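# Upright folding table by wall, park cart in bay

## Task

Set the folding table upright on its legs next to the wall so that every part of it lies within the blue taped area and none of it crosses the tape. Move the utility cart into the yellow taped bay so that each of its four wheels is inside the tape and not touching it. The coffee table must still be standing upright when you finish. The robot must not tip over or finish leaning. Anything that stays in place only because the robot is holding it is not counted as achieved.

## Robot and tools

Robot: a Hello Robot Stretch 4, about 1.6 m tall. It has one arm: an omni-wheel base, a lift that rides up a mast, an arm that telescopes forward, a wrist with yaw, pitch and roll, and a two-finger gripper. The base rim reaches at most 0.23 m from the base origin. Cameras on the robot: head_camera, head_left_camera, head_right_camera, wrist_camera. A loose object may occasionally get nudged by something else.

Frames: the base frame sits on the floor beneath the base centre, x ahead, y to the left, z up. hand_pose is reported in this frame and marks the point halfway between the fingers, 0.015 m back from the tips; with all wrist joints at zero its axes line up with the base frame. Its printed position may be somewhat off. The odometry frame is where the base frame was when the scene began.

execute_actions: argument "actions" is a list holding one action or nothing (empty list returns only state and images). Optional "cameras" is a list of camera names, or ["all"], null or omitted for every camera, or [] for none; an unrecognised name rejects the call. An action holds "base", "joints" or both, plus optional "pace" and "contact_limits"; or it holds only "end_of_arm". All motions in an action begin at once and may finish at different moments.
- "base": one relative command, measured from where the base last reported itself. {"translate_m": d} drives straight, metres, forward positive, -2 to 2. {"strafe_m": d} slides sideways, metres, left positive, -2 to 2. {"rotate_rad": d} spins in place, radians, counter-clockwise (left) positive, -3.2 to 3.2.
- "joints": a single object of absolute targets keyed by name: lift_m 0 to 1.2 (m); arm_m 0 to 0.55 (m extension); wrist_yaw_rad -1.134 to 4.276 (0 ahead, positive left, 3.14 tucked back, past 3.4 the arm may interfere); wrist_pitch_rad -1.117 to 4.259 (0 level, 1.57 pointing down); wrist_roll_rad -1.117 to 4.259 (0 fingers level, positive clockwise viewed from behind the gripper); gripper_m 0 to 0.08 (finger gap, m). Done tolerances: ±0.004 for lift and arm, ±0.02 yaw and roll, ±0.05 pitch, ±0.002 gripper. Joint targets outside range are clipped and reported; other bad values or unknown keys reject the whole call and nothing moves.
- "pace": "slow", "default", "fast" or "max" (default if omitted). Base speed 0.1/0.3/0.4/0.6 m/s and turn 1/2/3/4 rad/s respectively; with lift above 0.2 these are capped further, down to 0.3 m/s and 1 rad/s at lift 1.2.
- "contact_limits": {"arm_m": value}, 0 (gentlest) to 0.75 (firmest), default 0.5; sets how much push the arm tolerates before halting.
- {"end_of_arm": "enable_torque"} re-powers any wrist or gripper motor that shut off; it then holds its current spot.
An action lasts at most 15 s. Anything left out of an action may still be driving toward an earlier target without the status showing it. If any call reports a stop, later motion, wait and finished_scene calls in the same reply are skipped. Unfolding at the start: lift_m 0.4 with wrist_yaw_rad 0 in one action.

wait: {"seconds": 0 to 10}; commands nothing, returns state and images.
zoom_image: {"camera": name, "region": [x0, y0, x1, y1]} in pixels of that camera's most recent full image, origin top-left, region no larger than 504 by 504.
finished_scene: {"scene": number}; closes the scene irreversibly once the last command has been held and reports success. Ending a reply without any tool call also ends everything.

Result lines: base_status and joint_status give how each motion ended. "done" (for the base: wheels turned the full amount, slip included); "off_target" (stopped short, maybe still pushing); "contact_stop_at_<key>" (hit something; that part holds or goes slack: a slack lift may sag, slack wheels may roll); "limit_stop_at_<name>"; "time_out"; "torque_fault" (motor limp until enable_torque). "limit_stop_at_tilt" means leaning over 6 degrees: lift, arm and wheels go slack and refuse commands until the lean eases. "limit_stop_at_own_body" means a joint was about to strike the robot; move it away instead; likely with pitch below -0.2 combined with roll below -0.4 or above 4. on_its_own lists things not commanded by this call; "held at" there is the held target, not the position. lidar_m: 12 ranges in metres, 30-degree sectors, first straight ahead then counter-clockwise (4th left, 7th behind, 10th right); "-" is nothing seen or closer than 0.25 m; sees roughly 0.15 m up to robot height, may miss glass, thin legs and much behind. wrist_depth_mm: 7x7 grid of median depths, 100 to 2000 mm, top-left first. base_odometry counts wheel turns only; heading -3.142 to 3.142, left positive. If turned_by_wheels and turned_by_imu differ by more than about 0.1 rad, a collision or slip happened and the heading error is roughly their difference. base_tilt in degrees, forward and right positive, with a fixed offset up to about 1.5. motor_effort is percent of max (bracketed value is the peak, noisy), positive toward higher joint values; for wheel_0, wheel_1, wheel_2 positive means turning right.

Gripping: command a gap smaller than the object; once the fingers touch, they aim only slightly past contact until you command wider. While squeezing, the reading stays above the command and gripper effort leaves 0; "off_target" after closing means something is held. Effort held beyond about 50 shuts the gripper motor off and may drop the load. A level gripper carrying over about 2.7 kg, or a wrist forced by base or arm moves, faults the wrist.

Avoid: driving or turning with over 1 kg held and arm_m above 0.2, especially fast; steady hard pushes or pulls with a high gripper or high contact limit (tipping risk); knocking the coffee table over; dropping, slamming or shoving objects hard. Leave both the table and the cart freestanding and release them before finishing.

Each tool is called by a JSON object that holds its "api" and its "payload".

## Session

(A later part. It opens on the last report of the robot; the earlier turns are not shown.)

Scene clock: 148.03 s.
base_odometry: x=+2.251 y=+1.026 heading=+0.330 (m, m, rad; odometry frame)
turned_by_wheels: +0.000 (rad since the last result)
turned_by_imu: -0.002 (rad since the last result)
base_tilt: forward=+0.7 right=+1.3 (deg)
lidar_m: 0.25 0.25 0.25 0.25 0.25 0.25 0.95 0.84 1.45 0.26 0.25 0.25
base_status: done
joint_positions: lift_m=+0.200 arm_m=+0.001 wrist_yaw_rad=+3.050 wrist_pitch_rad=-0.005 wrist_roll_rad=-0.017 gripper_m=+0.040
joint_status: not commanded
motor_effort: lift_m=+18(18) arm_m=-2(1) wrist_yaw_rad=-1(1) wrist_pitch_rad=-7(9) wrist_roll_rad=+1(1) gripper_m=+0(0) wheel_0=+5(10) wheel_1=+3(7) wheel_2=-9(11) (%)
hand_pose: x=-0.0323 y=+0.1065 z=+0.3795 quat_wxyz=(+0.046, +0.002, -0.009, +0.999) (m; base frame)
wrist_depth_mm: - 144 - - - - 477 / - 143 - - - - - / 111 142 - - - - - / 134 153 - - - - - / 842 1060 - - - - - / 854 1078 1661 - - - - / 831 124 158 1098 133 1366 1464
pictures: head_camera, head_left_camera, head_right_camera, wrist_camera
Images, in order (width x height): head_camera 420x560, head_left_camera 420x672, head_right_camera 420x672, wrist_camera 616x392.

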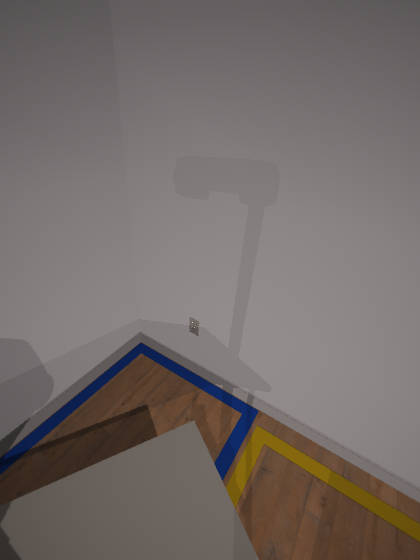

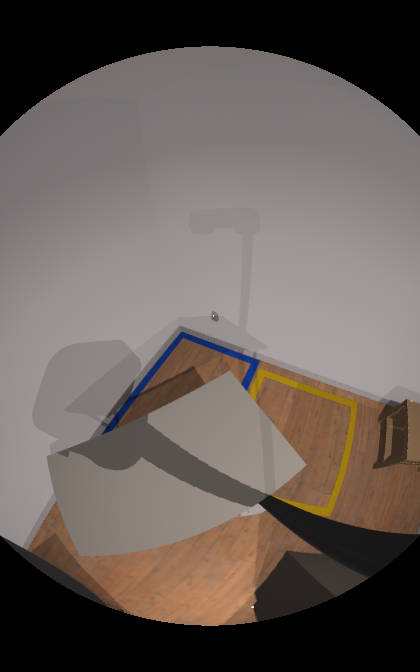

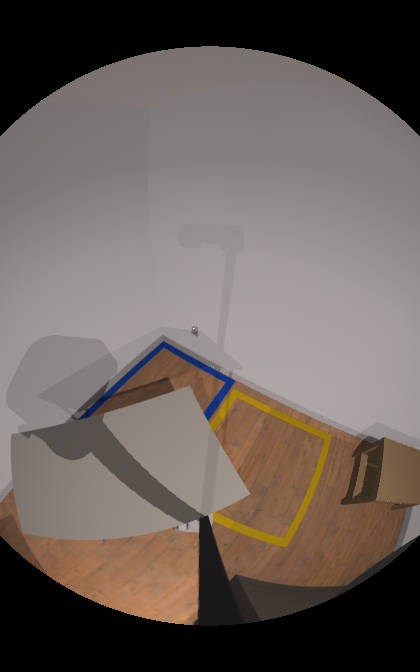

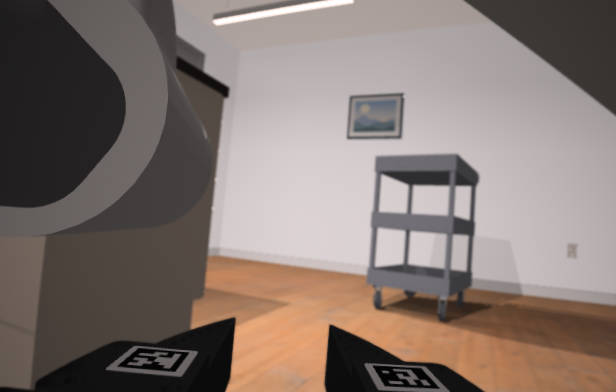

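{"api": "execute_actions", "payload": {"actions": [{"base":{"translate_m":0.35},"pace":"slow"}]}}

Scene clock: 155.23 s.
base_odometry: x=+2.581 y=+1.139 heading=+0.331 (m, m, rad; odometry frame)
turned_by_wheels: +0.001 (rad since the last result)
turned_by_imu: -0.002 (rad since the last result)
base_tilt: forward=+0.7 right=+1.3 (deg)
lidar_m: 0.25 0.25 0.25 0.25 0.25 0.25 1.20 1.14 1.42 1.17 0.25 0.25
base_status: done
joint_positions: lift_m=+0.200 arm_m=+0.001 wrist_yaw_rad=+3.050 wrist_pitch_rad=-0.005 wrist_roll_rad=-0.017 gripper_m=+0.040
joint_status: not commanded
motor_effort: lift_m=+18(18) arm_m=-2(2) wrist_yaw_rad=-1(1) wrist_pitch_rad=-9(9) wrist_roll_rad=+0(1) gripper_m=+0(0) wheel_0=+8(8) wheel_1=+6(6) wheel_2=-3(11) (%)
hand_pose: x=-0.0323 y=+0.1065 z=+0.3795 quat_wxyz=(+0.046, +0.002, -0.009, +0.999) (m; base frame)
wrist_depth_mm: - 145 - - 530 488 477 / - 143 - - - 654 621 / 111 142 1708 - - - - / 134 153 1708 - - - - / 1281 1308 - - - - - / 1229 1308 1661 - - - - / 1078 124 158 1098 133 1366 1464
pictures: head_camera, head_left_camera, head_right_camera, wrist_camera
Images, in order (width x height): head_camera 420x560, head_left_camera 420x672, head_right_camera 420x672, wrist_camera 616x392.

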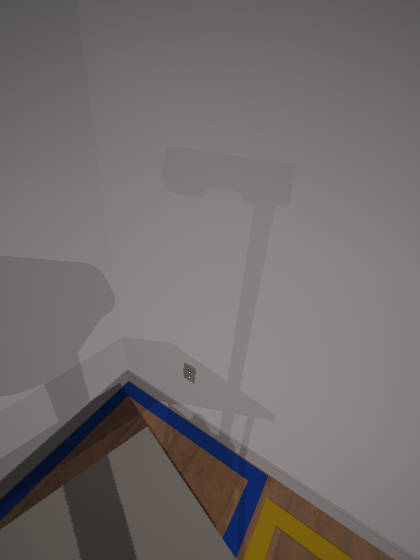

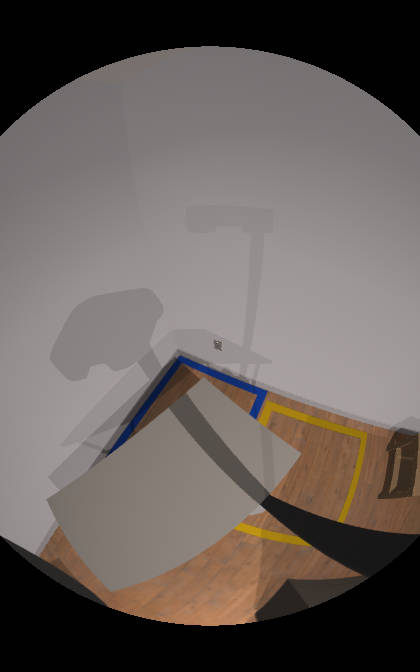

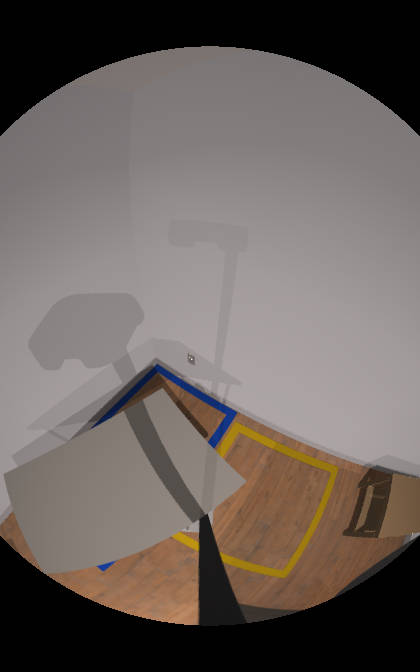

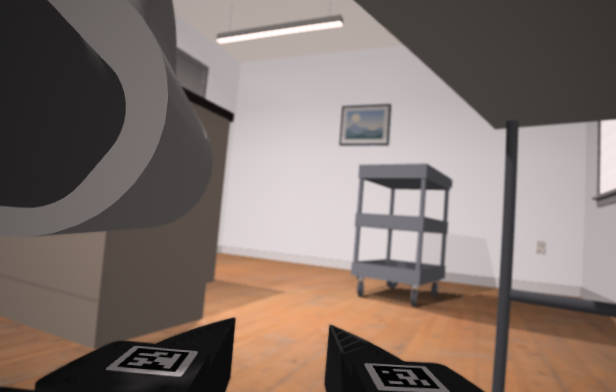

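{"api": "execute_actions", "payload": {"actions": [{"base":{"strafe_m":0.2},"pace":"slow"}]}}

Scene clock: 169.63 s.
base_odometry: x=+2.516 y=+1.328 heading=+0.331 (m, m, rad; odometry frame)
turned_by_wheels: +0.000 (rad since the last result)
turned_by_imu: -0.001 (rad since the last result)
base_tilt: forward=+0.7 right=+1.3 (deg)
lidar_m: 0.25 0.25 0.25 0.25 0.25 0.25 1.47 1.23 1.63 1.32 0.25 0.25
base_status: done
joint_positions: lift_m=+0.200 arm_m=+0.001 wrist_yaw_rad=+3.050 wrist_pitch_rad=-0.005 wrist_roll_rad=-0.017 gripper_m=+0.040
joint_status: not commanded
motor_effort: lift_m=+18(18) arm_m=-2(2) wrist_yaw_rad=+0(1) wrist_pitch_rad=-9(9) wrist_roll_rad=+1(1) gripper_m=+0(0) wheel_0=-4(8) wheel_1=+7(12) wheel_2=-2(1) (%)
hand_pose: x=-0.0323 y=+0.1065 z=+0.3795 quat_wxyz=(+0.046, +0.002, -0.009, +0.999) (m; base frame)
wrist_depth_mm: - 144 - - 500 484 477 / - 143 - - - 654 621 / 111 141 - - - - - / 134 153 - - - - - / 1182 1499 - - - - - / 1205 1430 1863 - - - - / 1060 124 157 1138 133 1366 1464
pictures: head_camera, head_left_camera, head_right_camera, wrist_camera
Images, in order (width x height): head_camera 420x560, head_left_camera 420x672, head_right_camera 420x672, wrist_camera 616x392.

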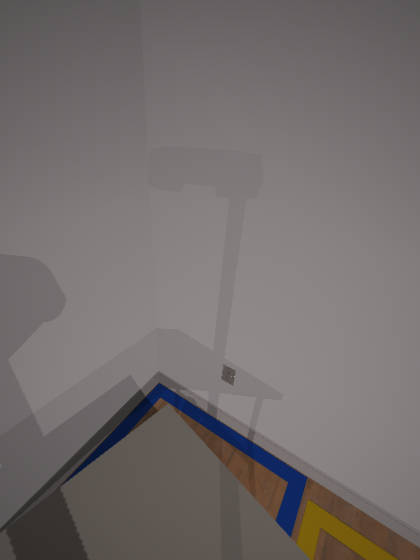

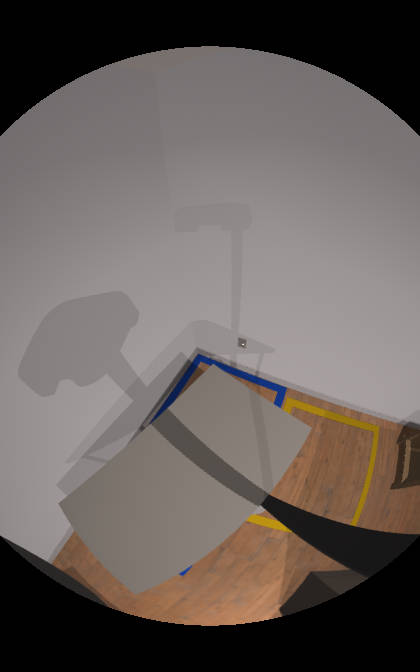

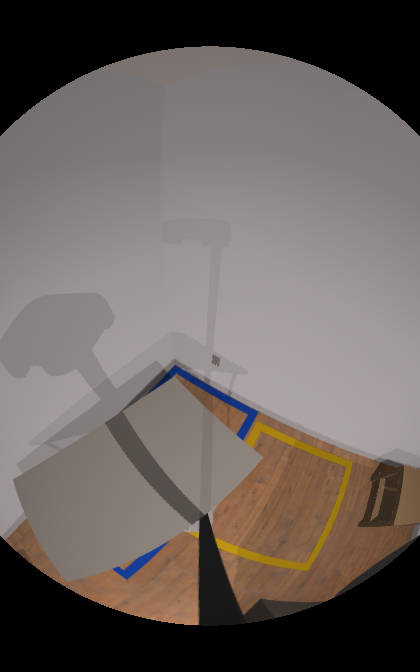

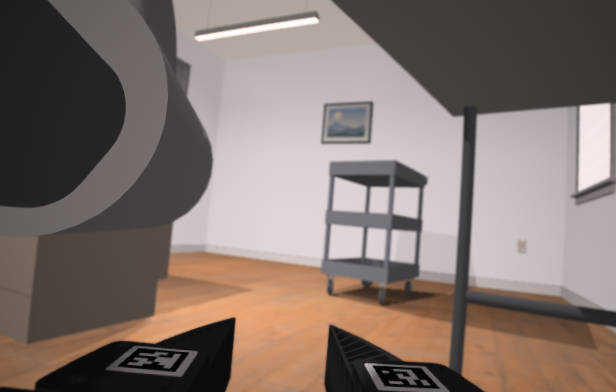

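{"api": "execute_actions", "payload": {"actions": [{"base":{"rotate_rad":0.97},"pace":"slow"}]}}

Scene clock: 177.30 s.
base_odometry: x=+2.516 y=+1.328 heading=+1.300 (m, m, rad; odometry frame)
turned_by_wheels: +0.969 (rad since the last result)
turned_by_imu: +0.980 (rad since the last result)
base_tilt: forward=+0.7 right=+1.3 (deg)
lidar_m: 0.25 0.25 0.25 0.25 1.60 1.21 1.63 1.42 0.25 0.25 0.25 0.25
base_status: done
joint_positions: lift_m=+0.200 arm_m=+0.001 wrist_yaw_rad=+3.050 wrist_pitch_rad=-0.005 wrist_roll_rad=-0.017 gripper_m=+0.040
joint_status: not commanded
motor_effort: lift_m=+18(18) arm_m=-2(2) wrist_yaw_rad=+0(0) wrist_pitch_rad=-7(11) wrist_roll_rad=+1(1) gripper_m=+0(1) wheel_0=+0(5) wheel_1=-2(3) wheel_2=-7(15) (%)
hand_pose: x=-0.0323 y=+0.1065 z=+0.3795 quat_wxyz=(+0.046, +0.002, -0.009, +0.999) (m; base frame)
wrist_depth_mm: - 144 - - - - - / - 143 - - - - - / 111 142 - - 1499 1366 - / 134 153 - - 1464 1336 - / 1618 - - - 1397 1336 - / 1537 1708 1921 1983 1366 1336 - / 1078 124 158 1098 132 1308 1397
pictures: head_camera, head_left_camera, head_right_camera, wrist_camera
Images, in order (width x height): head_camera 420x560, head_left_camera 420x672, head_right_camera 420x672, wrist_camera 616x392.

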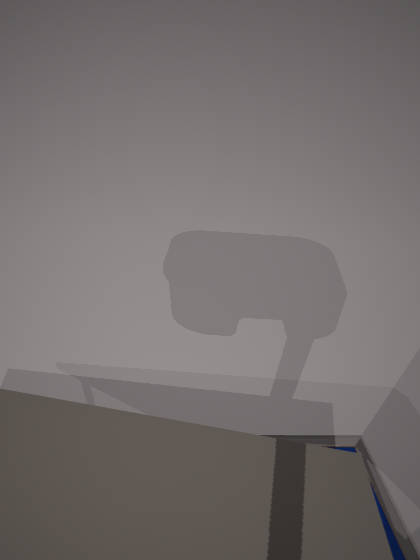

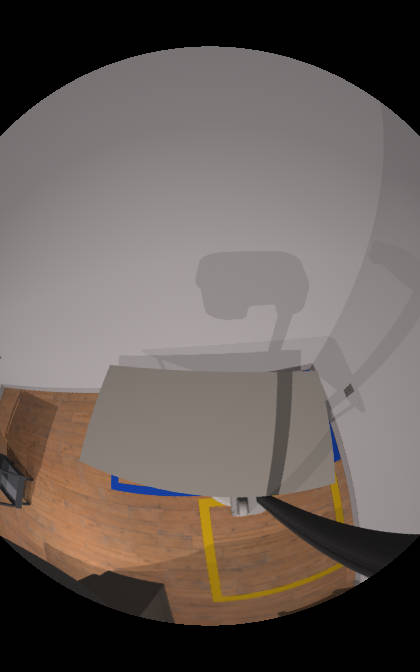

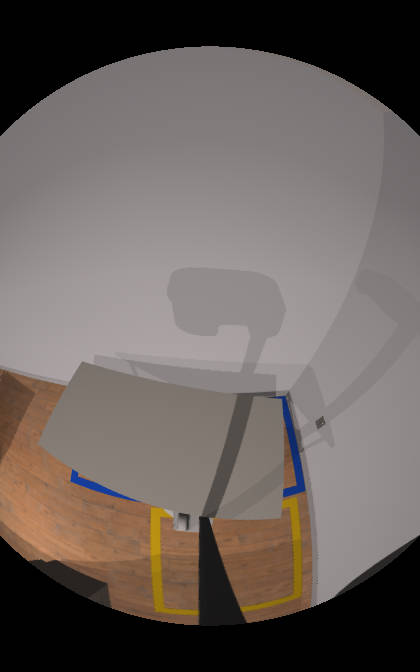

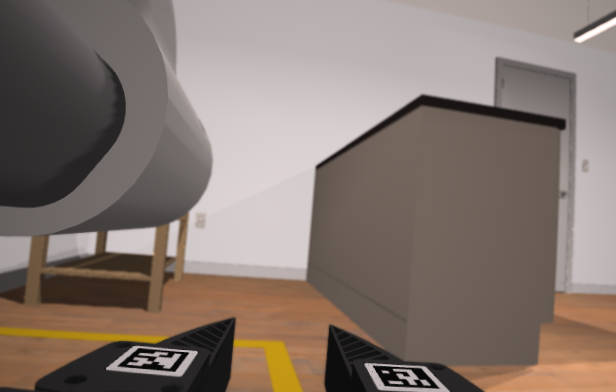

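{"api": "execute_actions", "payload": {"actions": [{"base":{"translate_m":0.12},"pace":"slow"}]}}

Scene clock: 183.90 s.
base_odometry: x=+2.548 y=+1.444 heading=+1.300 (m, m, rad; odometry frame)
turned_by_wheels: +0.000 (rad since the last result)
turned_by_imu: -0.002 (rad since the last result)
base_tilt: forward=+0.6 right=+1.3 (deg)
lidar_m: 0.25 0.25 0.25 0.25 2.28 1.33 1.73 1.42 0.98 0.25 0.25 0.25
base_status: done
joint_positions: lift_m=+0.200 arm_m=+0.001 wrist_yaw_rad=+3.050 wrist_pitch_rad=-0.005 wrist_roll_rad=-0.017 gripper_m=+0.040
joint_status: not commanded
motor_effort: lift_m=+18(18) arm_m=-2(2) wrist_yaw_rad=+0(1) wrist_pitch_rad=-11(10) wrist_roll_rad=+0(0) gripper_m=+0(0) wheel_0=+2(4) wheel_1=+3(6) wheel_2=-8(12) (%)
hand_pose: x=-0.0323 y=+0.1065 z=+0.3795 quat_wxyz=(+0.046, +0.002, -0.009, +0.999) (m; base frame)
wrist_depth_mm: - 144 - - - - - / - 143 - - - - - / 111 141 - - 1576 1537 - / 134 153 - - 1464 1499 - / 1863 - - - 1430 1464 - / 1576 1708 1863 - 1430 1464 - / 1078 124 158 1118 133 1366 1464
pictures: head_camera, head_left_camera, head_right_camera, wrist_camera
Images, in order (width x height): head_camera 420x560, head_left_camera 420x672, head_right_camera 420x672, wrist_camera 616x392.

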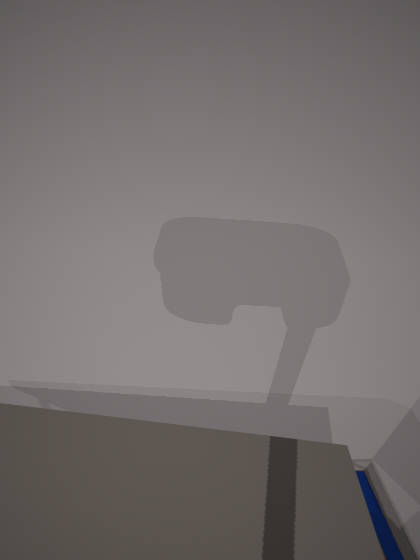

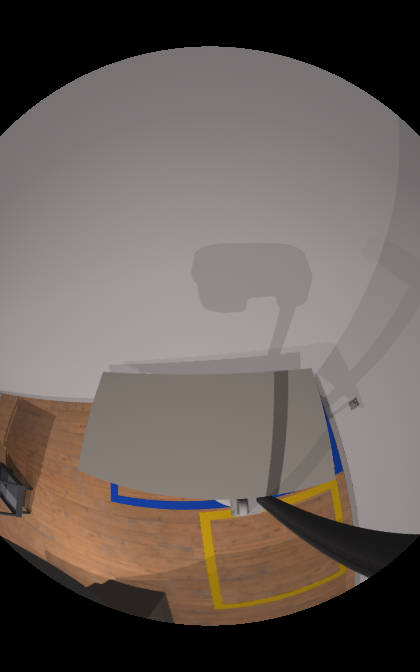

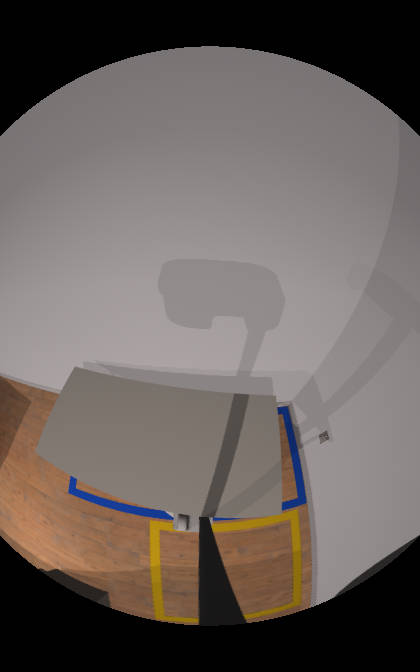

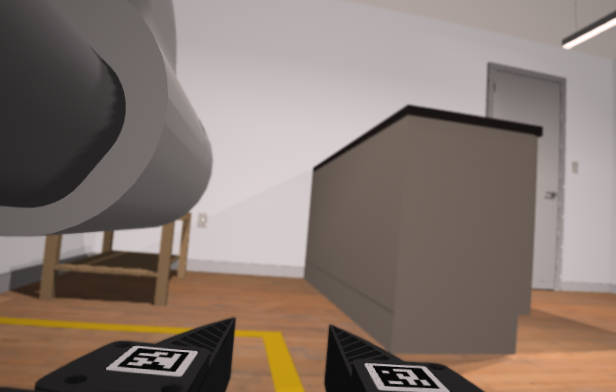

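{"api": "execute_actions", "payload": {"actions": [{"base":{"translate_m":0.1},"pace":"slow"}], "cameras": []}}

{"api": "execute_actions", "payload": {"actions": [{"base":{"translate_m":-0.75}}]}}

Scene clock: 190.80 s.
base_odometry: x=+2.575 y=+1.540 heading=+1.300 (m, m, rad; odometry frame)
turned_by_wheels: +0.000 (rad since the last result)
turned_by_imu: -0.002 (rad since the last result)
base_tilt: forward=+0.7 right=+1.3 (deg)
lidar_m: 0.25 0.25 0.25 0.25 2.30 1.43 1.85 1.40 0.99 0.25 0.25 0.25
base_status: done
joint_positions: lift_m=+0.200 arm_m=+0.001 wrist_yaw_rad=+3.050 wrist_pitch_rad=-0.005 wrist_roll_rad=-0.017 gripper_m=+0.040
joint_status: not commanded
motor_effort: lift_m=+18(18) arm_m=-2(2) wrist_yaw_rad=-1(1) wrist_pitch_rad=-9(8) wrist_roll_rad=+1(0) gripper_m=+0(0) wheel_0=+2(3) wheel_1=+2(4) wheel_2=-7(12) (%)
hand_pose: x=-0.0323 y=+0.1065 z=+0.3795 quat_wxyz=(+0.046, +0.002, -0.009, +0.999) (m; base frame)
wrist_depth_mm: - 145 - - - - - / - 143 - - - - - / 111 142 - - 1537 1661 - / 134 153 - - 1576 1576 - / 1921 - - - 1537 1576 - / 1576 1708 1863 - 1499 1576 - / 1078 124 158 1118 133 1430 1430
pictures: none
No camera images: the call's "cameras" was empty. Leave "cameras" out to get every camera's image.

Scene clock: 194.80 s.
base_odometry: x=+2.374 y=+0.817 heading=+1.300 (m, m, rad; odometry frame)
turned_by_wheels: +0.000 (rad since the last result)
turned_by_imu: +0.001 (rad since the last result)
base_tilt: forward=+0.7 right=+1.3 (deg)
lidar_m: 0.67 0.73 1.01 2.22 0.81 0.85 1.12 1.09 1.01 0.95 0.99 0.71
base_status: done
joint_positions: lift_m=+0.200 arm_m=+0.001 wrist_yaw_rad=+3.050 wrist_pitch_rad=-0.005 wrist_roll_rad=-0.017 gripper_m=+0.040
joint_status: not commanded
motor_effort: lift_m=+18(18) arm_m=-2(2) wrist_yaw_rad=-1(1) wrist_pitch_rad=-12(9) wrist_roll_rad=+1(1) gripper_m=+0(0) wheel_0=-2(5) wheel_1=+1(6) wheel_2=-1(7) (%)
hand_pose: x=-0.0323 y=+0.1065 z=+0.3795 quat_wxyz=(+0.046, +0.002, -0.009, +0.999) (m; base frame)
wrist_depth_mm: - 144 - - - - 798 / - 143 - - - 931 788 / 111 142 - - 1464 904 778 / 134 153 - - 1430 878 768 / 1921 - - - 1366 866 759 / 1308 1464 1921 - 1308 842 759 / 1078 124 158 1098 133 809 750
pictures: head_camera, head_left_camera, head_right_camera, wrist_camera
Images, in order (width x height): head_camera 420x560, head_left_camera 420x672, head_right_camera 420x672, wrist_camera 616x392.

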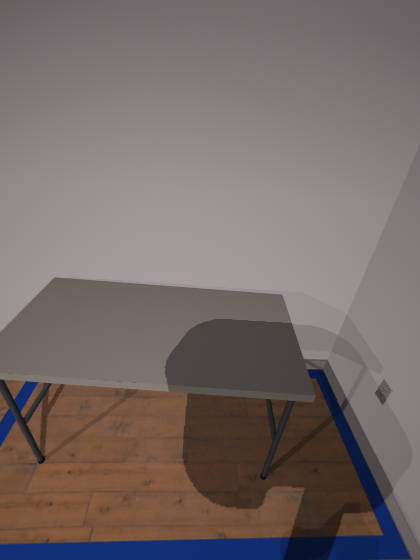

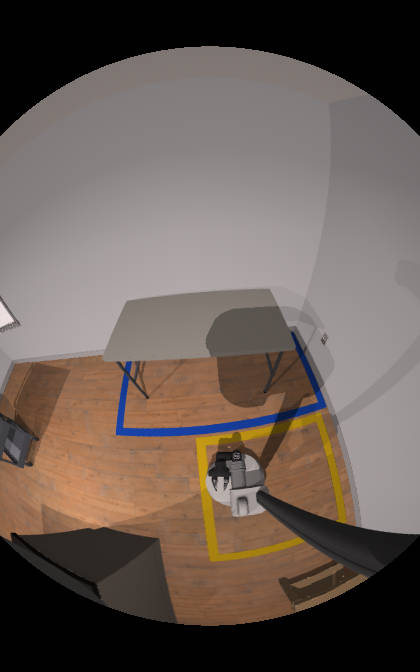

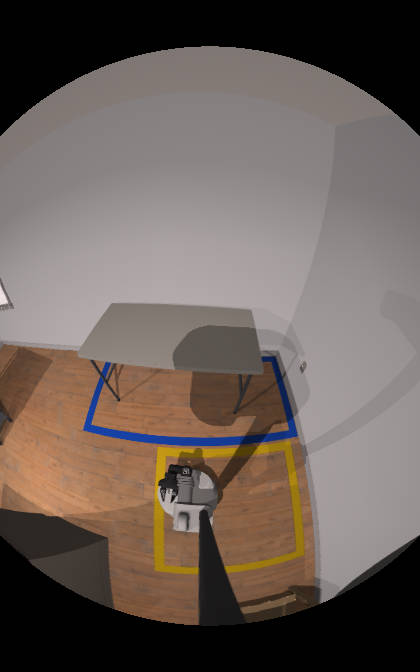

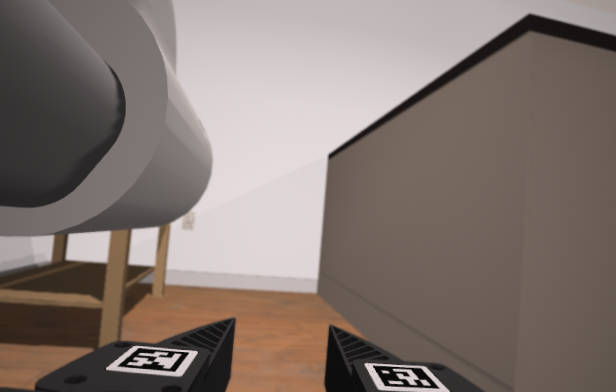

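{"api": "execute_actions", "payload": {"actions": [{"base":{"strafe_m":1.3}}], "cameras": []}}

{"api": "execute_actions", "payload": {"actions": [{"base":{"translate_m":0.75}}], "cameras": []}}

{"api": "execute_actions", "payload": {"actions": [{"base":{"rotate_rad":-1.57}}]}}

Scene clock: 212.30 s.
base_odometry: x=+1.122 y=+1.166 heading=+1.299 (m, m, rad; odometry frame)
turned_by_wheels: +0.000 (rad since the last result)
turned_by_imu: -0.003 (rad since the last result)
base_tilt: forward=+0.7 right=+1.3 (deg)
lidar_m: 1.32 1.37 1.79 0.87 0.96 2.55 0.57 0.58 0.78 2.26 1.02 0.88
base_status: done
joint_positions: lift_m=+0.200 arm_m=+0.001 wrist_yaw_rad=+3.050 wrist_pitch_rad=-0.005 wrist_roll_rad=-0.017 gripper_m=+0.040
joint_status: not commanded
motor_effort: lift_m=+19(19) arm_m=-2(2) wrist_yaw_rad=-1(1) wrist_pitch_rad=-11(11) wrist_roll_rad=+1(1) gripper_m=+0(0) wheel_0=+1(10) wheel_1=-1(6) wheel_2=+0(2) (%)
hand_pose: x=-0.0323 y=+0.1065 z=+0.3794 quat_wxyz=(+0.046, +0.002, -0.009, +0.999) (m; base frame)
wrist_depth_mm: - 145 - - - - - / - 143 - - - - - / 111 142 - - - - - / 134 153 - - - - - / 647 668 - - - - - / 640 707 1863 - - - - / 640 124 158 1118 133 1366 1464
pictures: none
No camera images: the call's "cameras" was empty. Leave "cameras" out to get every camera's image.

Scene clock: 216.27 s.
base_odometry: x=+1.322 y=+1.888 heading=+1.300 (m, m, rad; odometry frame)
turned_by_wheels: +0.000 (rad since the last result)
turned_by_imu: -0.003 (rad since the last result)
base_tilt: forward=+0.6 right=+1.3 (deg)
lidar_m: 0.57 0.60 0.78 1.87 1.08 1.32 1.31 1.34 2.35 0.49 0.51 0.60
base_status: done
joint_positions: lift_m=+0.200 arm_m=+0.001 wrist_yaw_rad=+3.050 wrist_pitch_rad=-0.005 wrist_roll_rad=-0.017 gripper_m=+0.040
joint_status: not commanded
motor_effort: lift_m=+19(19) arm_m=-2(2) wrist_yaw_rad=+0(1) wrist_pitch_rad=-9(11) wrist_roll_rad=+1(0) gripper_m=+0(0) wheel_0=+2(7) wheel_1=+1(7) wheel_2=+2(12) (%)
hand_pose: x=-0.0323 y=+0.1065 z=+0.3794 quat_wxyz=(+0.046, +0.002, -0.009, +0.999) (m; base frame)
wrist_depth_mm: - 145 - - - - - / - 143 - - - - - / 111 141 - - - - 1229 / 135 153 - - - - - / 1336 1366 - - - - - / 1336 1397 1863 - - - 1308 / 1078 124 158 1138 133 1336 1042
pictures: none
No camera images: the call's "cameras" was empty. Leave "cameras" out to get every camera's image.

Scene clock: 218.33 s.
base_odometry: x=+1.322 y=+1.888 heading=-0.270 (m, m, rad; odometry frame)
turned_by_wheels: -1.570 (rad since the last result)
turned_by_imu: -1.590 (rad since the last result)
base_tilt: forward=+0.7 right=+1.3 (deg)
lidar_m: 0.47 0.51 0.62 0.56 0.60 0.78 1.87 1.11 1.28 1.32 1.35 2.36
base_status: done
joint_positions: lift_m=+0.200 arm_m=+0.001 wrist_yaw_rad=+3.050 wrist_pitch_rad=-0.005 wrist_roll_rad=-0.017 gripper_m=+0.040
joint_status: not commanded
motor_effort: lift_m=+19(19) arm_m=-2(2) wrist_yaw_rad=-1(0) wrist_pitch_rad=-9(10) wrist_roll_rad=+1(1) gripper_m=+0(0) wheel_0=+2(6) wheel_1=+2(9) wheel_2=+1(9) (%)
hand_pose: x=-0.0323 y=+0.1065 z=+0.3794 quat_wxyz=(+0.046, +0.002, -0.009, +0.999) (m; base frame)
wrist_depth_mm: - 144 - - 1397 878 640 / - 143 - - 1366 854 640 / 111 141 - - 1336 831 621 / 134 153 - - 1281 820 621 / 1499 - - - 1205 788 609 / 1397 1708 1921 1863 1205 778 597 / 1078 124 157 1098 133 732 580
pictures: head_camera, head_left_camera, head_right_camera, wrist_camera
Images, in order (width x height): head_camera 420x560, head_left_camera 420x672, head_right_camera 420x672, wrist_camera 616x392.

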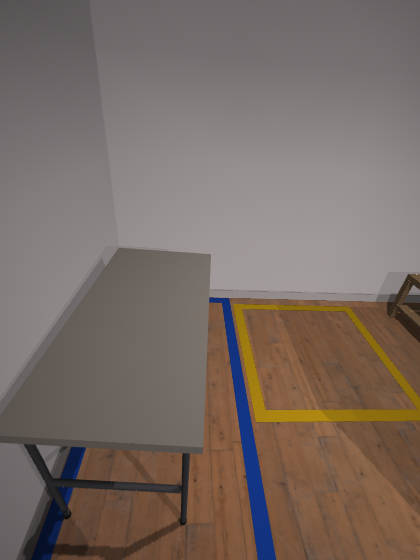

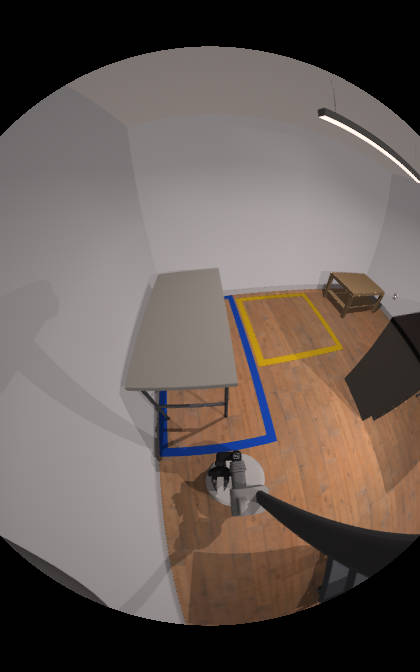

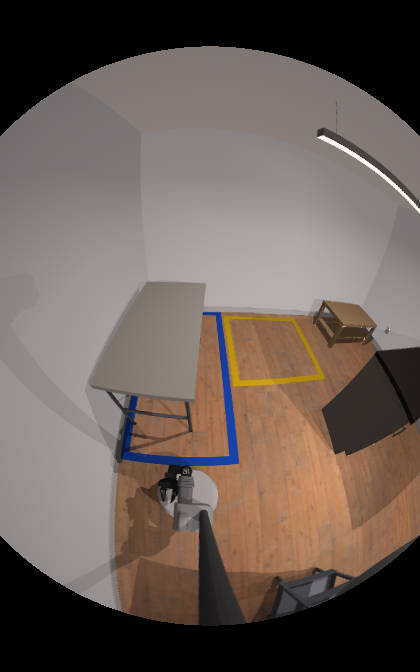

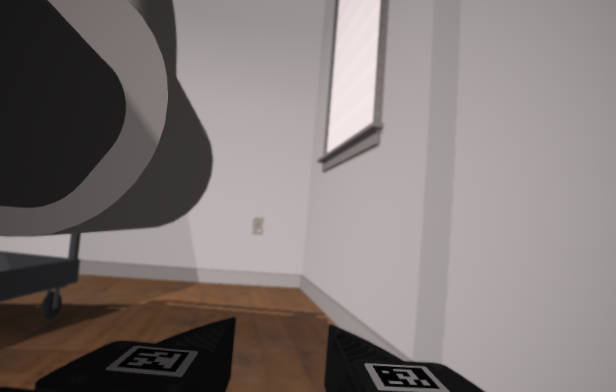

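{"api": "execute_actions", "payload": {"actions": [{"base":{"strafe_m":-0.6}}], "cameras": []}}

{"api": "execute_actions", "payload": {"actions": [{"base":{"rotate_rad":1.57},"joints":{"lift_m":0.3,"wrist_yaw_rad":0,"gripper_m":0.08}}], "cameras": []}}

{"api": "execute_actions", "payload": {"actions": [{"base":{"strafe_m":-0.33}}]}}

Scene clock: 234.00 s.
base_odometry: x=+1.163 y=+1.310 heading=-0.270 (m, m, rad; odometry frame)
turned_by_wheels: +0.000 (rad since the last result)
turned_by_imu: -0.002 (rad since the last result)
base_tilt: forward=+0.7 right=+1.4 (deg)
lidar_m: 2.27 0.82 0.76 1.16 1.22 1.62 0.86 0.90 2.67 0.72 0.74 0.97
base_status: done
joint_positions: lift_m=+0.200 arm_m=+0.001 wrist_yaw_rad=+3.050 wrist_pitch_rad=-0.005 wrist_roll_rad=-0.017 gripper_m=+0.040
joint_status: not commanded
motor_effort: lift_m=+19(19) arm_m=-2(2) wrist_yaw_rad=-1(1) wrist_pitch_rad=-8(8) wrist_roll_rad=+1(1) gripper_m=+0(0) wheel_0=-1(9) wheel_1=+0(6) wheel_2=+1(5) (%)
hand_pose: x=-0.0323 y=+0.1065 z=+0.3794 quat_wxyz=(+0.046, +0.002, -0.009, +0.999) (m; base frame)
wrist_depth_mm: - 145 - - - 1921 1430 / - 143 1098 - - 1921 1397 / 111 141 1499 - - 1808 1366 / 134 153 1499 - - 1808 1308 / - - - - - 1756 1336 / 960 960 1464 - - 1708 1308 / 1060 124 158 1118 133 1397 1255
pictures: none
No camera images: the call's "cameras" was empty. Leave "cameras" out to get every camera's image.

Scene clock: 236.37 s.
base_odometry: x=+1.163 y=+1.310 heading=+1.300 (m, m, rad; odometry frame)
turned_by_wheels: +1.570 (rad since the last result)
turned_by_imu: +1.589 (rad since the last result)
base_tilt: forward=+0.7 right=+1.3 (deg)
lidar_m: 1.17 1.20 1.62 0.86 0.91 2.70 0.72 0.75 2.01 2.26 0.80 0.75
base_status: done
joint_positions: lift_m=+0.300 arm_m=+0.001 wrist_yaw_rad=+0.001 wrist_pitch_rad=-0.005 wrist_roll_rad=-0.017 gripper_m=+0.080
joint_status: all done
motor_effort: lift_m=+25(30) arm_m=-2(2) wrist_yaw_rad=-3(8) wrist_pitch_rad=-9(10) wrist_roll_rad=+1(1) gripper_m=+2(3) wheel_0=-2(8) wheel_1=+0(4) wheel_2=+2(8) (%)
hand_pose: x=+0.3843 y=-0.0873 z=+0.4789 quat_wxyz=(+1.000, -0.009, -0.002, +0.000) (m; base frame)
wrist_depth_mm: 960 991 1008 1025 1060 1078 1098 / 960 976 1008 1025 1025 1060 1098 / 946 960 991 991 1042 1060 691 / 946 946 976 1008 1025 1042 1078 / 917 946 960 991 1025 1042 1042 / 917 946 960 976 1008 1042 1060 / - 122 946 976 146 976 1060
pictures: none
No camera images: the call's "cameras" was empty. Leave "cameras" out to get every camera's image.

Scene clock: 238.80 s.
base_odometry: x=+1.481 y=+1.222 heading=+1.300 (m, m, rad; odometry frame)
turned_by_wheels: +0.000 (rad since the last result)
turned_by_imu: +0.000 (rad since the last result)
base_tilt: forward=+0.7 right=+1.3 (deg)
lidar_m: 0.76 1.22 1.65 1.18 1.29 0.75 0.69 0.72 1.76 1.93 0.78 0.58
base_status: done
joint_positions: lift_m=+0.300 arm_m=+0.001 wrist_yaw_rad=+0.000 wrist_pitch_rad=-0.005 wrist_roll_rad=-0.017 gripper_m=+0.080
joint_status: not commanded
motor_effort: lift_m=+25(25) arm_m=-2(2) wrist_yaw_rad=-1(3) wrist_pitch_rad=-7(10) wrist_roll_rad=+1(1) gripper_m=+1(1) wheel_0=+0(11) wheel_1=+0(11) wheel_2=+1(1) (%)
hand_pose: x=+0.3842 y=-0.0874 z=+0.4789 quat_wxyz=(+1.000, -0.009, -0.002, +0.000) (m; base frame)
wrist_depth_mm: 976 1008 1025 1042 1042 357 359 / 960 991 1025 1025 473 410 404 / 960 976 1008 1008 707 640 621 / 946 976 1008 1025 1042 1078 1098 / 946 960 991 1008 1042 1060 1078 / 946 960 991 991 1025 1042 1078 / - 122 976 976 146 1042 1042
pictures: head_camera, head_left_camera, head_right_camera, wrist_camera
Images, in order (width x height): head_camera 420x560, head_left_camera 420x672, head_right_camera 420x672, wrist_camera 616x392.

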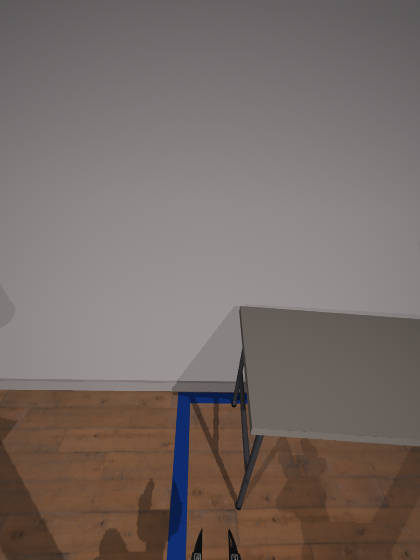

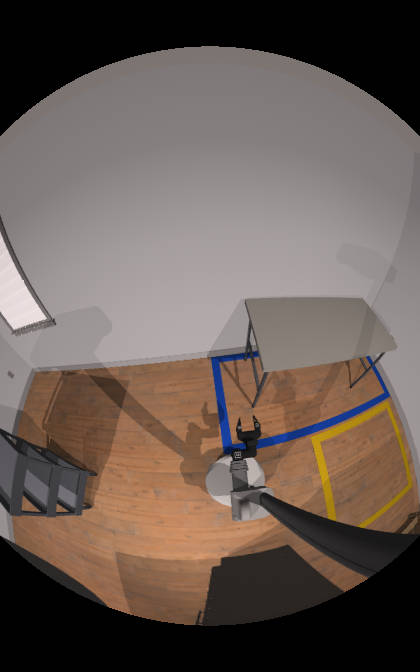

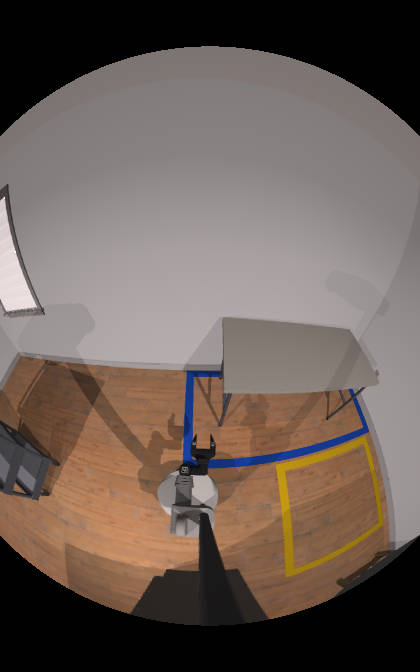

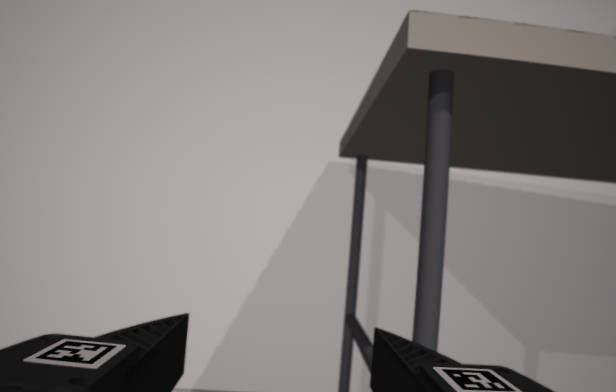

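{"api": "execute_actions", "payload": {"actions": [{"base":{"strafe_m":-0.13}}], "cameras": ["wrist_camera"]}}

{"api": "execute_actions", "payload": {"actions": [{"base":{"translate_m":0.15},"pace":"slow"}], "cameras": ["wrist_camera","head_camera"]}}

Scene clock: 251.17 s.
base_odometry: x=+1.606 y=+1.187 heading=+1.300 (m, m, rad; odometry frame)
turned_by_wheels: +0.000 (rad since the last result)
turned_by_imu: +0.000 (rad since the last result)
base_tilt: forward=+0.7 right=+1.3 (deg)
lidar_m: 0.57 1.20 1.64 1.33 1.41 0.71 0.70 0.70 1.73 1.80 0.79 0.57
base_status: done
joint_positions: lift_m=+0.300 arm_m=+0.001 wrist_yaw_rad=+0.000 wrist_pitch_rad=-0.005 wrist_roll_rad=-0.017 gripper_m=+0.080
joint_status: not commanded
motor_effort: lift_m=+25(25) arm_m=-2(2) wrist_yaw_rad=-1(1) wrist_pitch_rad=-10(7) wrist_roll_rad=+1(0) gripper_m=+1(2) wheel_0=+0(9) wheel_1=+1(7) wheel_2=+1(6) (%)
hand_pose: x=+0.3842 y=-0.0874 z=+0.4789 quat_wxyz=(+1.000, -0.009, -0.002, +0.000) (m; base frame)
wrist_depth_mm: 976 1008 1025 349 351 351 355 / 976 991 1008 439 445 421 402 / 960 991 1025 715 723 668 615 / 976 976 991 1008 1042 1060 1098 / 946 976 991 1008 1025 1060 1078 / 946 960 991 1008 1042 1060 1078 / - 122 976 1008 146 1025 1042
pictures: wrist_camera
Images, in order (width x height): wrist_camera 616x392.

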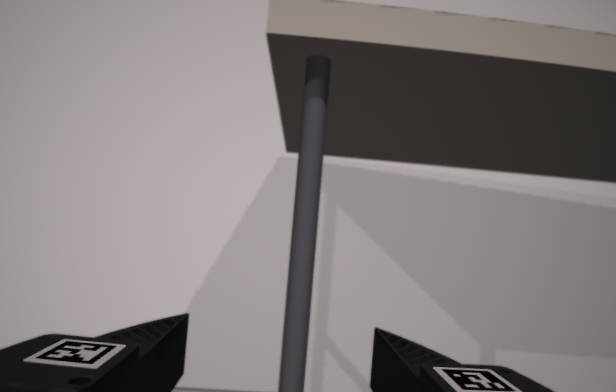

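Scene clock: 253.97 s.
base_odometry: x=+1.646 y=+1.332 heading=+1.300 (m, m, rad; odometry frame)
turned_by_wheels: +0.000 (rad since the last result)
turned_by_imu: -0.001 (rad since the last result)
base_tilt: forward=+0.6 right=+1.4 (deg)
lidar_m: 0.41 1.07 1.44 1.35 1.40 0.90 0.84 0.90 1.90 1.80 0.58 0.40
base_status: done
joint_positions: lift_m=+0.300 arm_m=+0.001 wrist_yaw_rad=+0.000 wrist_pitch_rad=-0.005 wrist_roll_rad=-0.017 gripper_m=+0.080
joint_status: not commanded
motor_effort: lift_m=+25(25) arm_m=-2(2) wrist_yaw_rad=-1(1) wrist_pitch_rad=-8(10) wrist_roll_rad=+0(0) gripper_m=+2(1) wheel_0=+2(5) wheel_1=+0(8) wheel_2=-2(6) (%)
hand_pose: x=+0.3842 y=-0.0874 z=+0.4789 quat_wxyz=(+1.000, -0.009, -0.002, +0.000) (m; base frame)
wrist_depth_mm: 842 854 866 298 319 310 300 / 820 854 866 407 442 418 402 / 820 831 866 640 732 668 621 / 820 831 854 866 891 904 931 / 798 820 831 842 891 891 917 / 809 820 854 842 878 891 917 / - 122 820 224 146 866 904
pictures: head_camera, wrist_camera
Images, in order (width x height): head_camera 420x560, wrist_camera 616x392.

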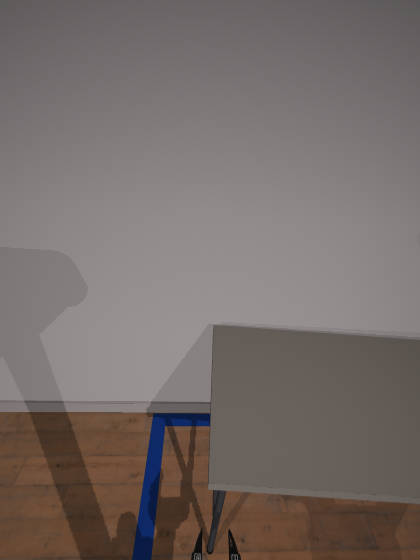

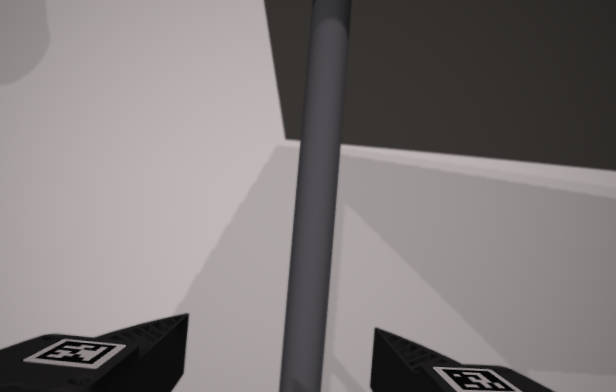

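{"api": "execute_actions", "payload": {"actions": [{"base":{"translate_m":0.08},"pace":"slow"}], "cameras": ["wrist_camera"]}}

{"api": "execute_actions", "payload": {"actions": [{"joints":{"gripper_m":0.0}}], "cameras": ["wrist_camera"]}}

Scene clock: 260.30 s.
base_odometry: x=+1.667 y=+1.409 heading=+1.301 (m, m, rad; odometry frame)
turned_by_wheels: +0.000 (rad since the last result)
turned_by_imu: -0.001 (rad since the last result)
base_tilt: forward=+0.7 right=+1.3 (deg)
lidar_m: 0.33 0.99 1.32 1.35 1.40 1.00 0.90 1.84 1.88 1.24 0.45 0.33
base_status: done
joint_positions: lift_m=+0.300 arm_m=+0.001 wrist_yaw_rad=+0.000 wrist_pitch_rad=-0.005 wrist_roll_rad=-0.017 gripper_m=+0.080
joint_status: not commanded
motor_effort: lift_m=+25(25) arm_m=-2(2) wrist_yaw_rad=-2(1) wrist_pitch_rad=-8(7) wrist_roll_rad=+1(1) gripper_m=+2(2) wheel_0=+3(5) wheel_1=+0(7) wheel_2=-2(8) (%)
hand_pose: x=+0.3842 y=-0.0874 z=+0.4789 quat_wxyz=(+1.000, -0.009, -0.002, +0.000) (m; base frame)
wrist_depth_mm: 759 778 788 300 303 309 300 / 750 759 788 154 430 418 399 / 732 759 768 150 707 668 621 / 732 759 759 146 798 820 842 / 732 741 759 144 798 820 831 / 723 741 750 144 788 798 831 / - 122 741 141 146 788 820
pictures: wrist_camera
Images, in order (width x height): wrist_camera 616x392.

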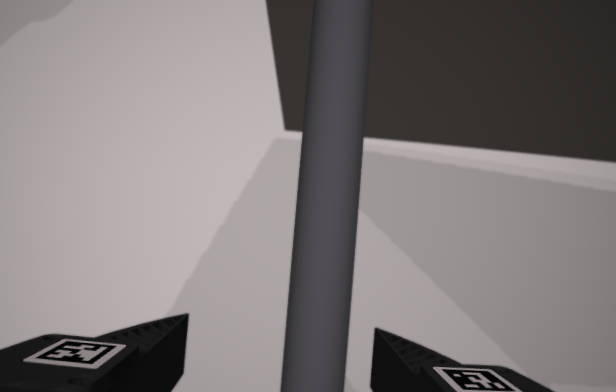

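Scene clock: 261.40 s.
base_odometry: x=+1.667 y=+1.409 heading=+1.299 (m, m, rad; odometry frame)
turned_by_wheels: -0.001 (rad since the last result)
turned_by_imu: -0.002 (rad since the last result)
base_tilt: forward=+0.7 right=+1.3 (deg)
lidar_m: 0.32 0.99 1.32 1.36 1.38 0.98 0.91 1.85 1.90 1.26 0.45 0.34
base_status: not commanded
joint_positions: lift_m=+0.300 arm_m=+0.001 wrist_yaw_rad=-0.012 wrist_pitch_rad=-0.004 wrist_roll_rad=-0.017 gripper_m=+0.034
joint_status: gripper_m off_target (ended at +0.034, target +0.000)
on_its_own: gripper_m is held at +0.032, not at your +0.000, by its contact guard: the fingers met something; wrist_yaw_rad is at rest, and its effort (+33) is outside its rest range (-13 to +13)
motor_effort: lift_m=+25(25) arm_m=-2(2) wrist_yaw_rad=+33(34) wrist_pitch_rad=-14(11) wrist_roll_rad=+1(1) gripper_m=-12(14) wheel_0=-8(8) wheel_1=-2(1) wheel_2=-3(3) (%)
hand_pose: x=+0.3832 y=-0.0899 z=+0.4788 quat_wxyz=(+1.000, -0.009, -0.002, -0.006) (m; base frame)
wrist_depth_mm: 741 768 778 153 320 309 301 / 741 759 788 149 449 421 402 / 741 750 778 147 732 668 621 / 723 750 768 147 809 854 854 / 723 741 759 144 798 831 854 / 723 732 750 144 798 820 854 / 715 723 135 140 133 809 842
pictures: wrist_camera
Images, in order (width x height): wrist_camera 616x392.

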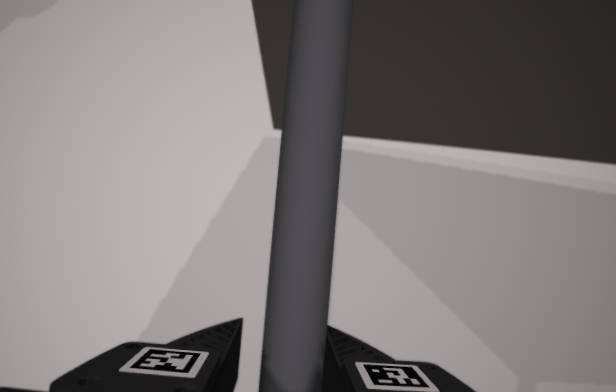

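Only one finger is touching; re-centering and re-gripping.

{"api": "execute_actions", "payload": {"actions": [{"base":{"strafe_m":-0.012},"pace":"slow"}], "cameras": []}}

{"api": "execute_actions", "payload": {"actions": [{"joints":{"gripper_m":0.04}}], "cameras": []}}

{"api": "execute_actions", "payload": {"actions": [{"joints":{"gripper_m":0.0}}], "cameras": ["wrist_camera"]}}

Scene clock: 268.63 s.
base_odometry: x=+1.679 y=+1.405 heading=+1.299 (m, m, rad; odometry frame)
turned_by_wheels: +0.000 (rad since the last result)
turned_by_imu: +0.000 (rad since the last result)
base_tilt: forward=+0.7 right=+1.3 (deg)
lidar_m: 0.33 1.00 1.30 1.37 1.42 0.99 0.92 1.84 1.88 1.26 0.46 0.34
base_status: done
joint_positions: lift_m=+0.300 arm_m=+0.001 wrist_yaw_rad=-0.001 wrist_pitch_rad=-0.005 wrist_roll_rad=-0.017 gripper_m=+0.032
joint_status: not commanded
on_its_own: gripper_m is held at +0.032, not at your +0.000, by its contact guard: the fingers met something
motor_effort: lift_m=+25(25) arm_m=-2(2) wrist_yaw_rad=+1(33) wrist_pitch_rad=-10(11) wrist_roll_rad=+1(1) gripper_m=-2(12) wheel_0=+3(7) wheel_1=-1(9) wheel_2=-2(5) (%)
hand_pose: x=+0.3842 y=-0.0875 z=+0.4790 quat_wxyz=(+1.000, -0.009, -0.002, +0.000) (m; base frame)
wrist_depth_mm: 759 768 788 151 320 310 301 / 750 768 768 147 445 418 402 / 741 759 778 146 732 676 621 / 741 759 759 144 809 820 831 / 723 750 759 142 798 820 831 / 723 741 750 143 798 809 831 / 715 723 130 139 462 809 809
pictures: none
No camera images: the call's "cameras" was empty. Leave "cameras" out to get every camera's image.

Scene clock: 269.23 s.
base_odometry: x=+1.679 y=+1.405 heading=+1.299 (m, m, rad; odometry frame)
turned_by_wheels: +0.000 (rad since the last result)
turned_by_imu: +0.000 (rad since the last result)
base_tilt: forward=+0.7 right=+1.3 (deg)
lidar_m: 0.32 0.99 1.33 1.35 1.40 0.99 0.92 1.85 1.89 1.24 0.44 0.32
base_status: not commanded
joint_positions: lift_m=+0.300 arm_m=+0.001 wrist_yaw_rad=-0.001 wrist_pitch_rad=-0.005 wrist_roll_rad=-0.017 gripper_m=+0.040
joint_status: all done
motor_effort: lift_m=+25(25) arm_m=-2(2) wrist_yaw_rad=+0(1) wrist_pitch_rad=-9(11) wrist_roll_rad=+1(1) gripper_m=+2(0) wheel_0=+3(3) wheel_1=-1(1) wheel_2=-2(3) (%)
hand_pose: x=+0.3842 y=-0.0875 z=+0.4790 quat_wxyz=(+1.000, -0.009, -0.002, +0.000) (m; base frame)
wrist_depth_mm: 750 778 788 151 319 309 301 / 750 759 778 147 445 418 399 / 741 750 768 146 732 668 621 / 732 750 768 145 809 820 831 / 732 741 759 143 798 820 831 / 715 750 750 143 788 809 820 / 715 124 138 139 133 798 820
pictures: none
No camera images: the call's "cameras" was empty. Leave "cameras" out to get every camera's image.

Scene clock: 270.13 s.
base_odometry: x=+1.679 y=+1.405 heading=+1.299 (m, m, rad; odometry frame)
turned_by_wheels: +0.000 (rad since the last result)
turned_by_imu: +0.000 (rad since the last result)
base_tilt: forward=+0.7 right=+1.3 (deg)
lidar_m: 0.33 1.00 1.32 1.37 1.39 0.99 0.93 1.83 1.89 1.23 0.45 0.35
base_status: not commanded
joint_positions: lift_m=+0.300 arm_m=+0.001 wrist_yaw_rad=+0.000 wrist_pitch_rad=-0.005 wrist_roll_rad=-0.017 gripper_m=+0.022
joint_status: gripper_m off_target (ended at +0.022, target +0.000)
on_its_own: gripper_m is held at +0.018, not at your +0.000, by its contact guard: the fingers met something
motor_effort: lift_m=+25(25) arm_m=-2(2) wrist_yaw_rad=+1(1) wrist_pitch_rad=-8(9) wrist_roll_rad=+0(0) gripper_m=-36(37) wheel_0=+3(3) wheel_1=-1(1) wheel_2=-2(2) (%)
hand_pose: x=+0.3842 y=-0.0875 z=+0.4790 quat_wxyz=(+1.000, -0.009, -0.002, +0.000) (m; base frame)
wrist_depth_mm: 750 768 788 151 319 310 301 / 750 759 778 147 445 421 402 / 741 750 768 146 732 668 621 / 741 750 778 145 809 820 842 / 741 741 759 142 798 809 831 / 723 732 750 142 788 809 831 / 715 741 133 138 778 798 820
pictures: wrist_camera
Images, in order (width x height): wrist_camera 616x392.

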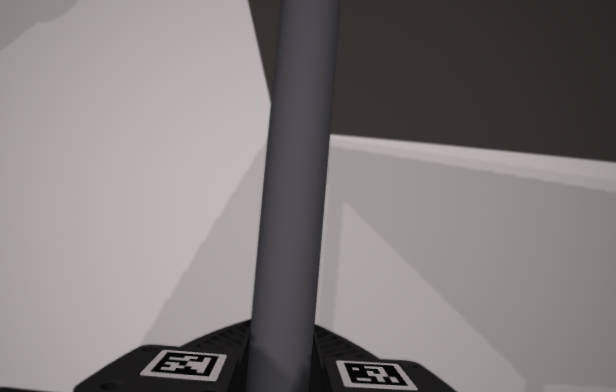

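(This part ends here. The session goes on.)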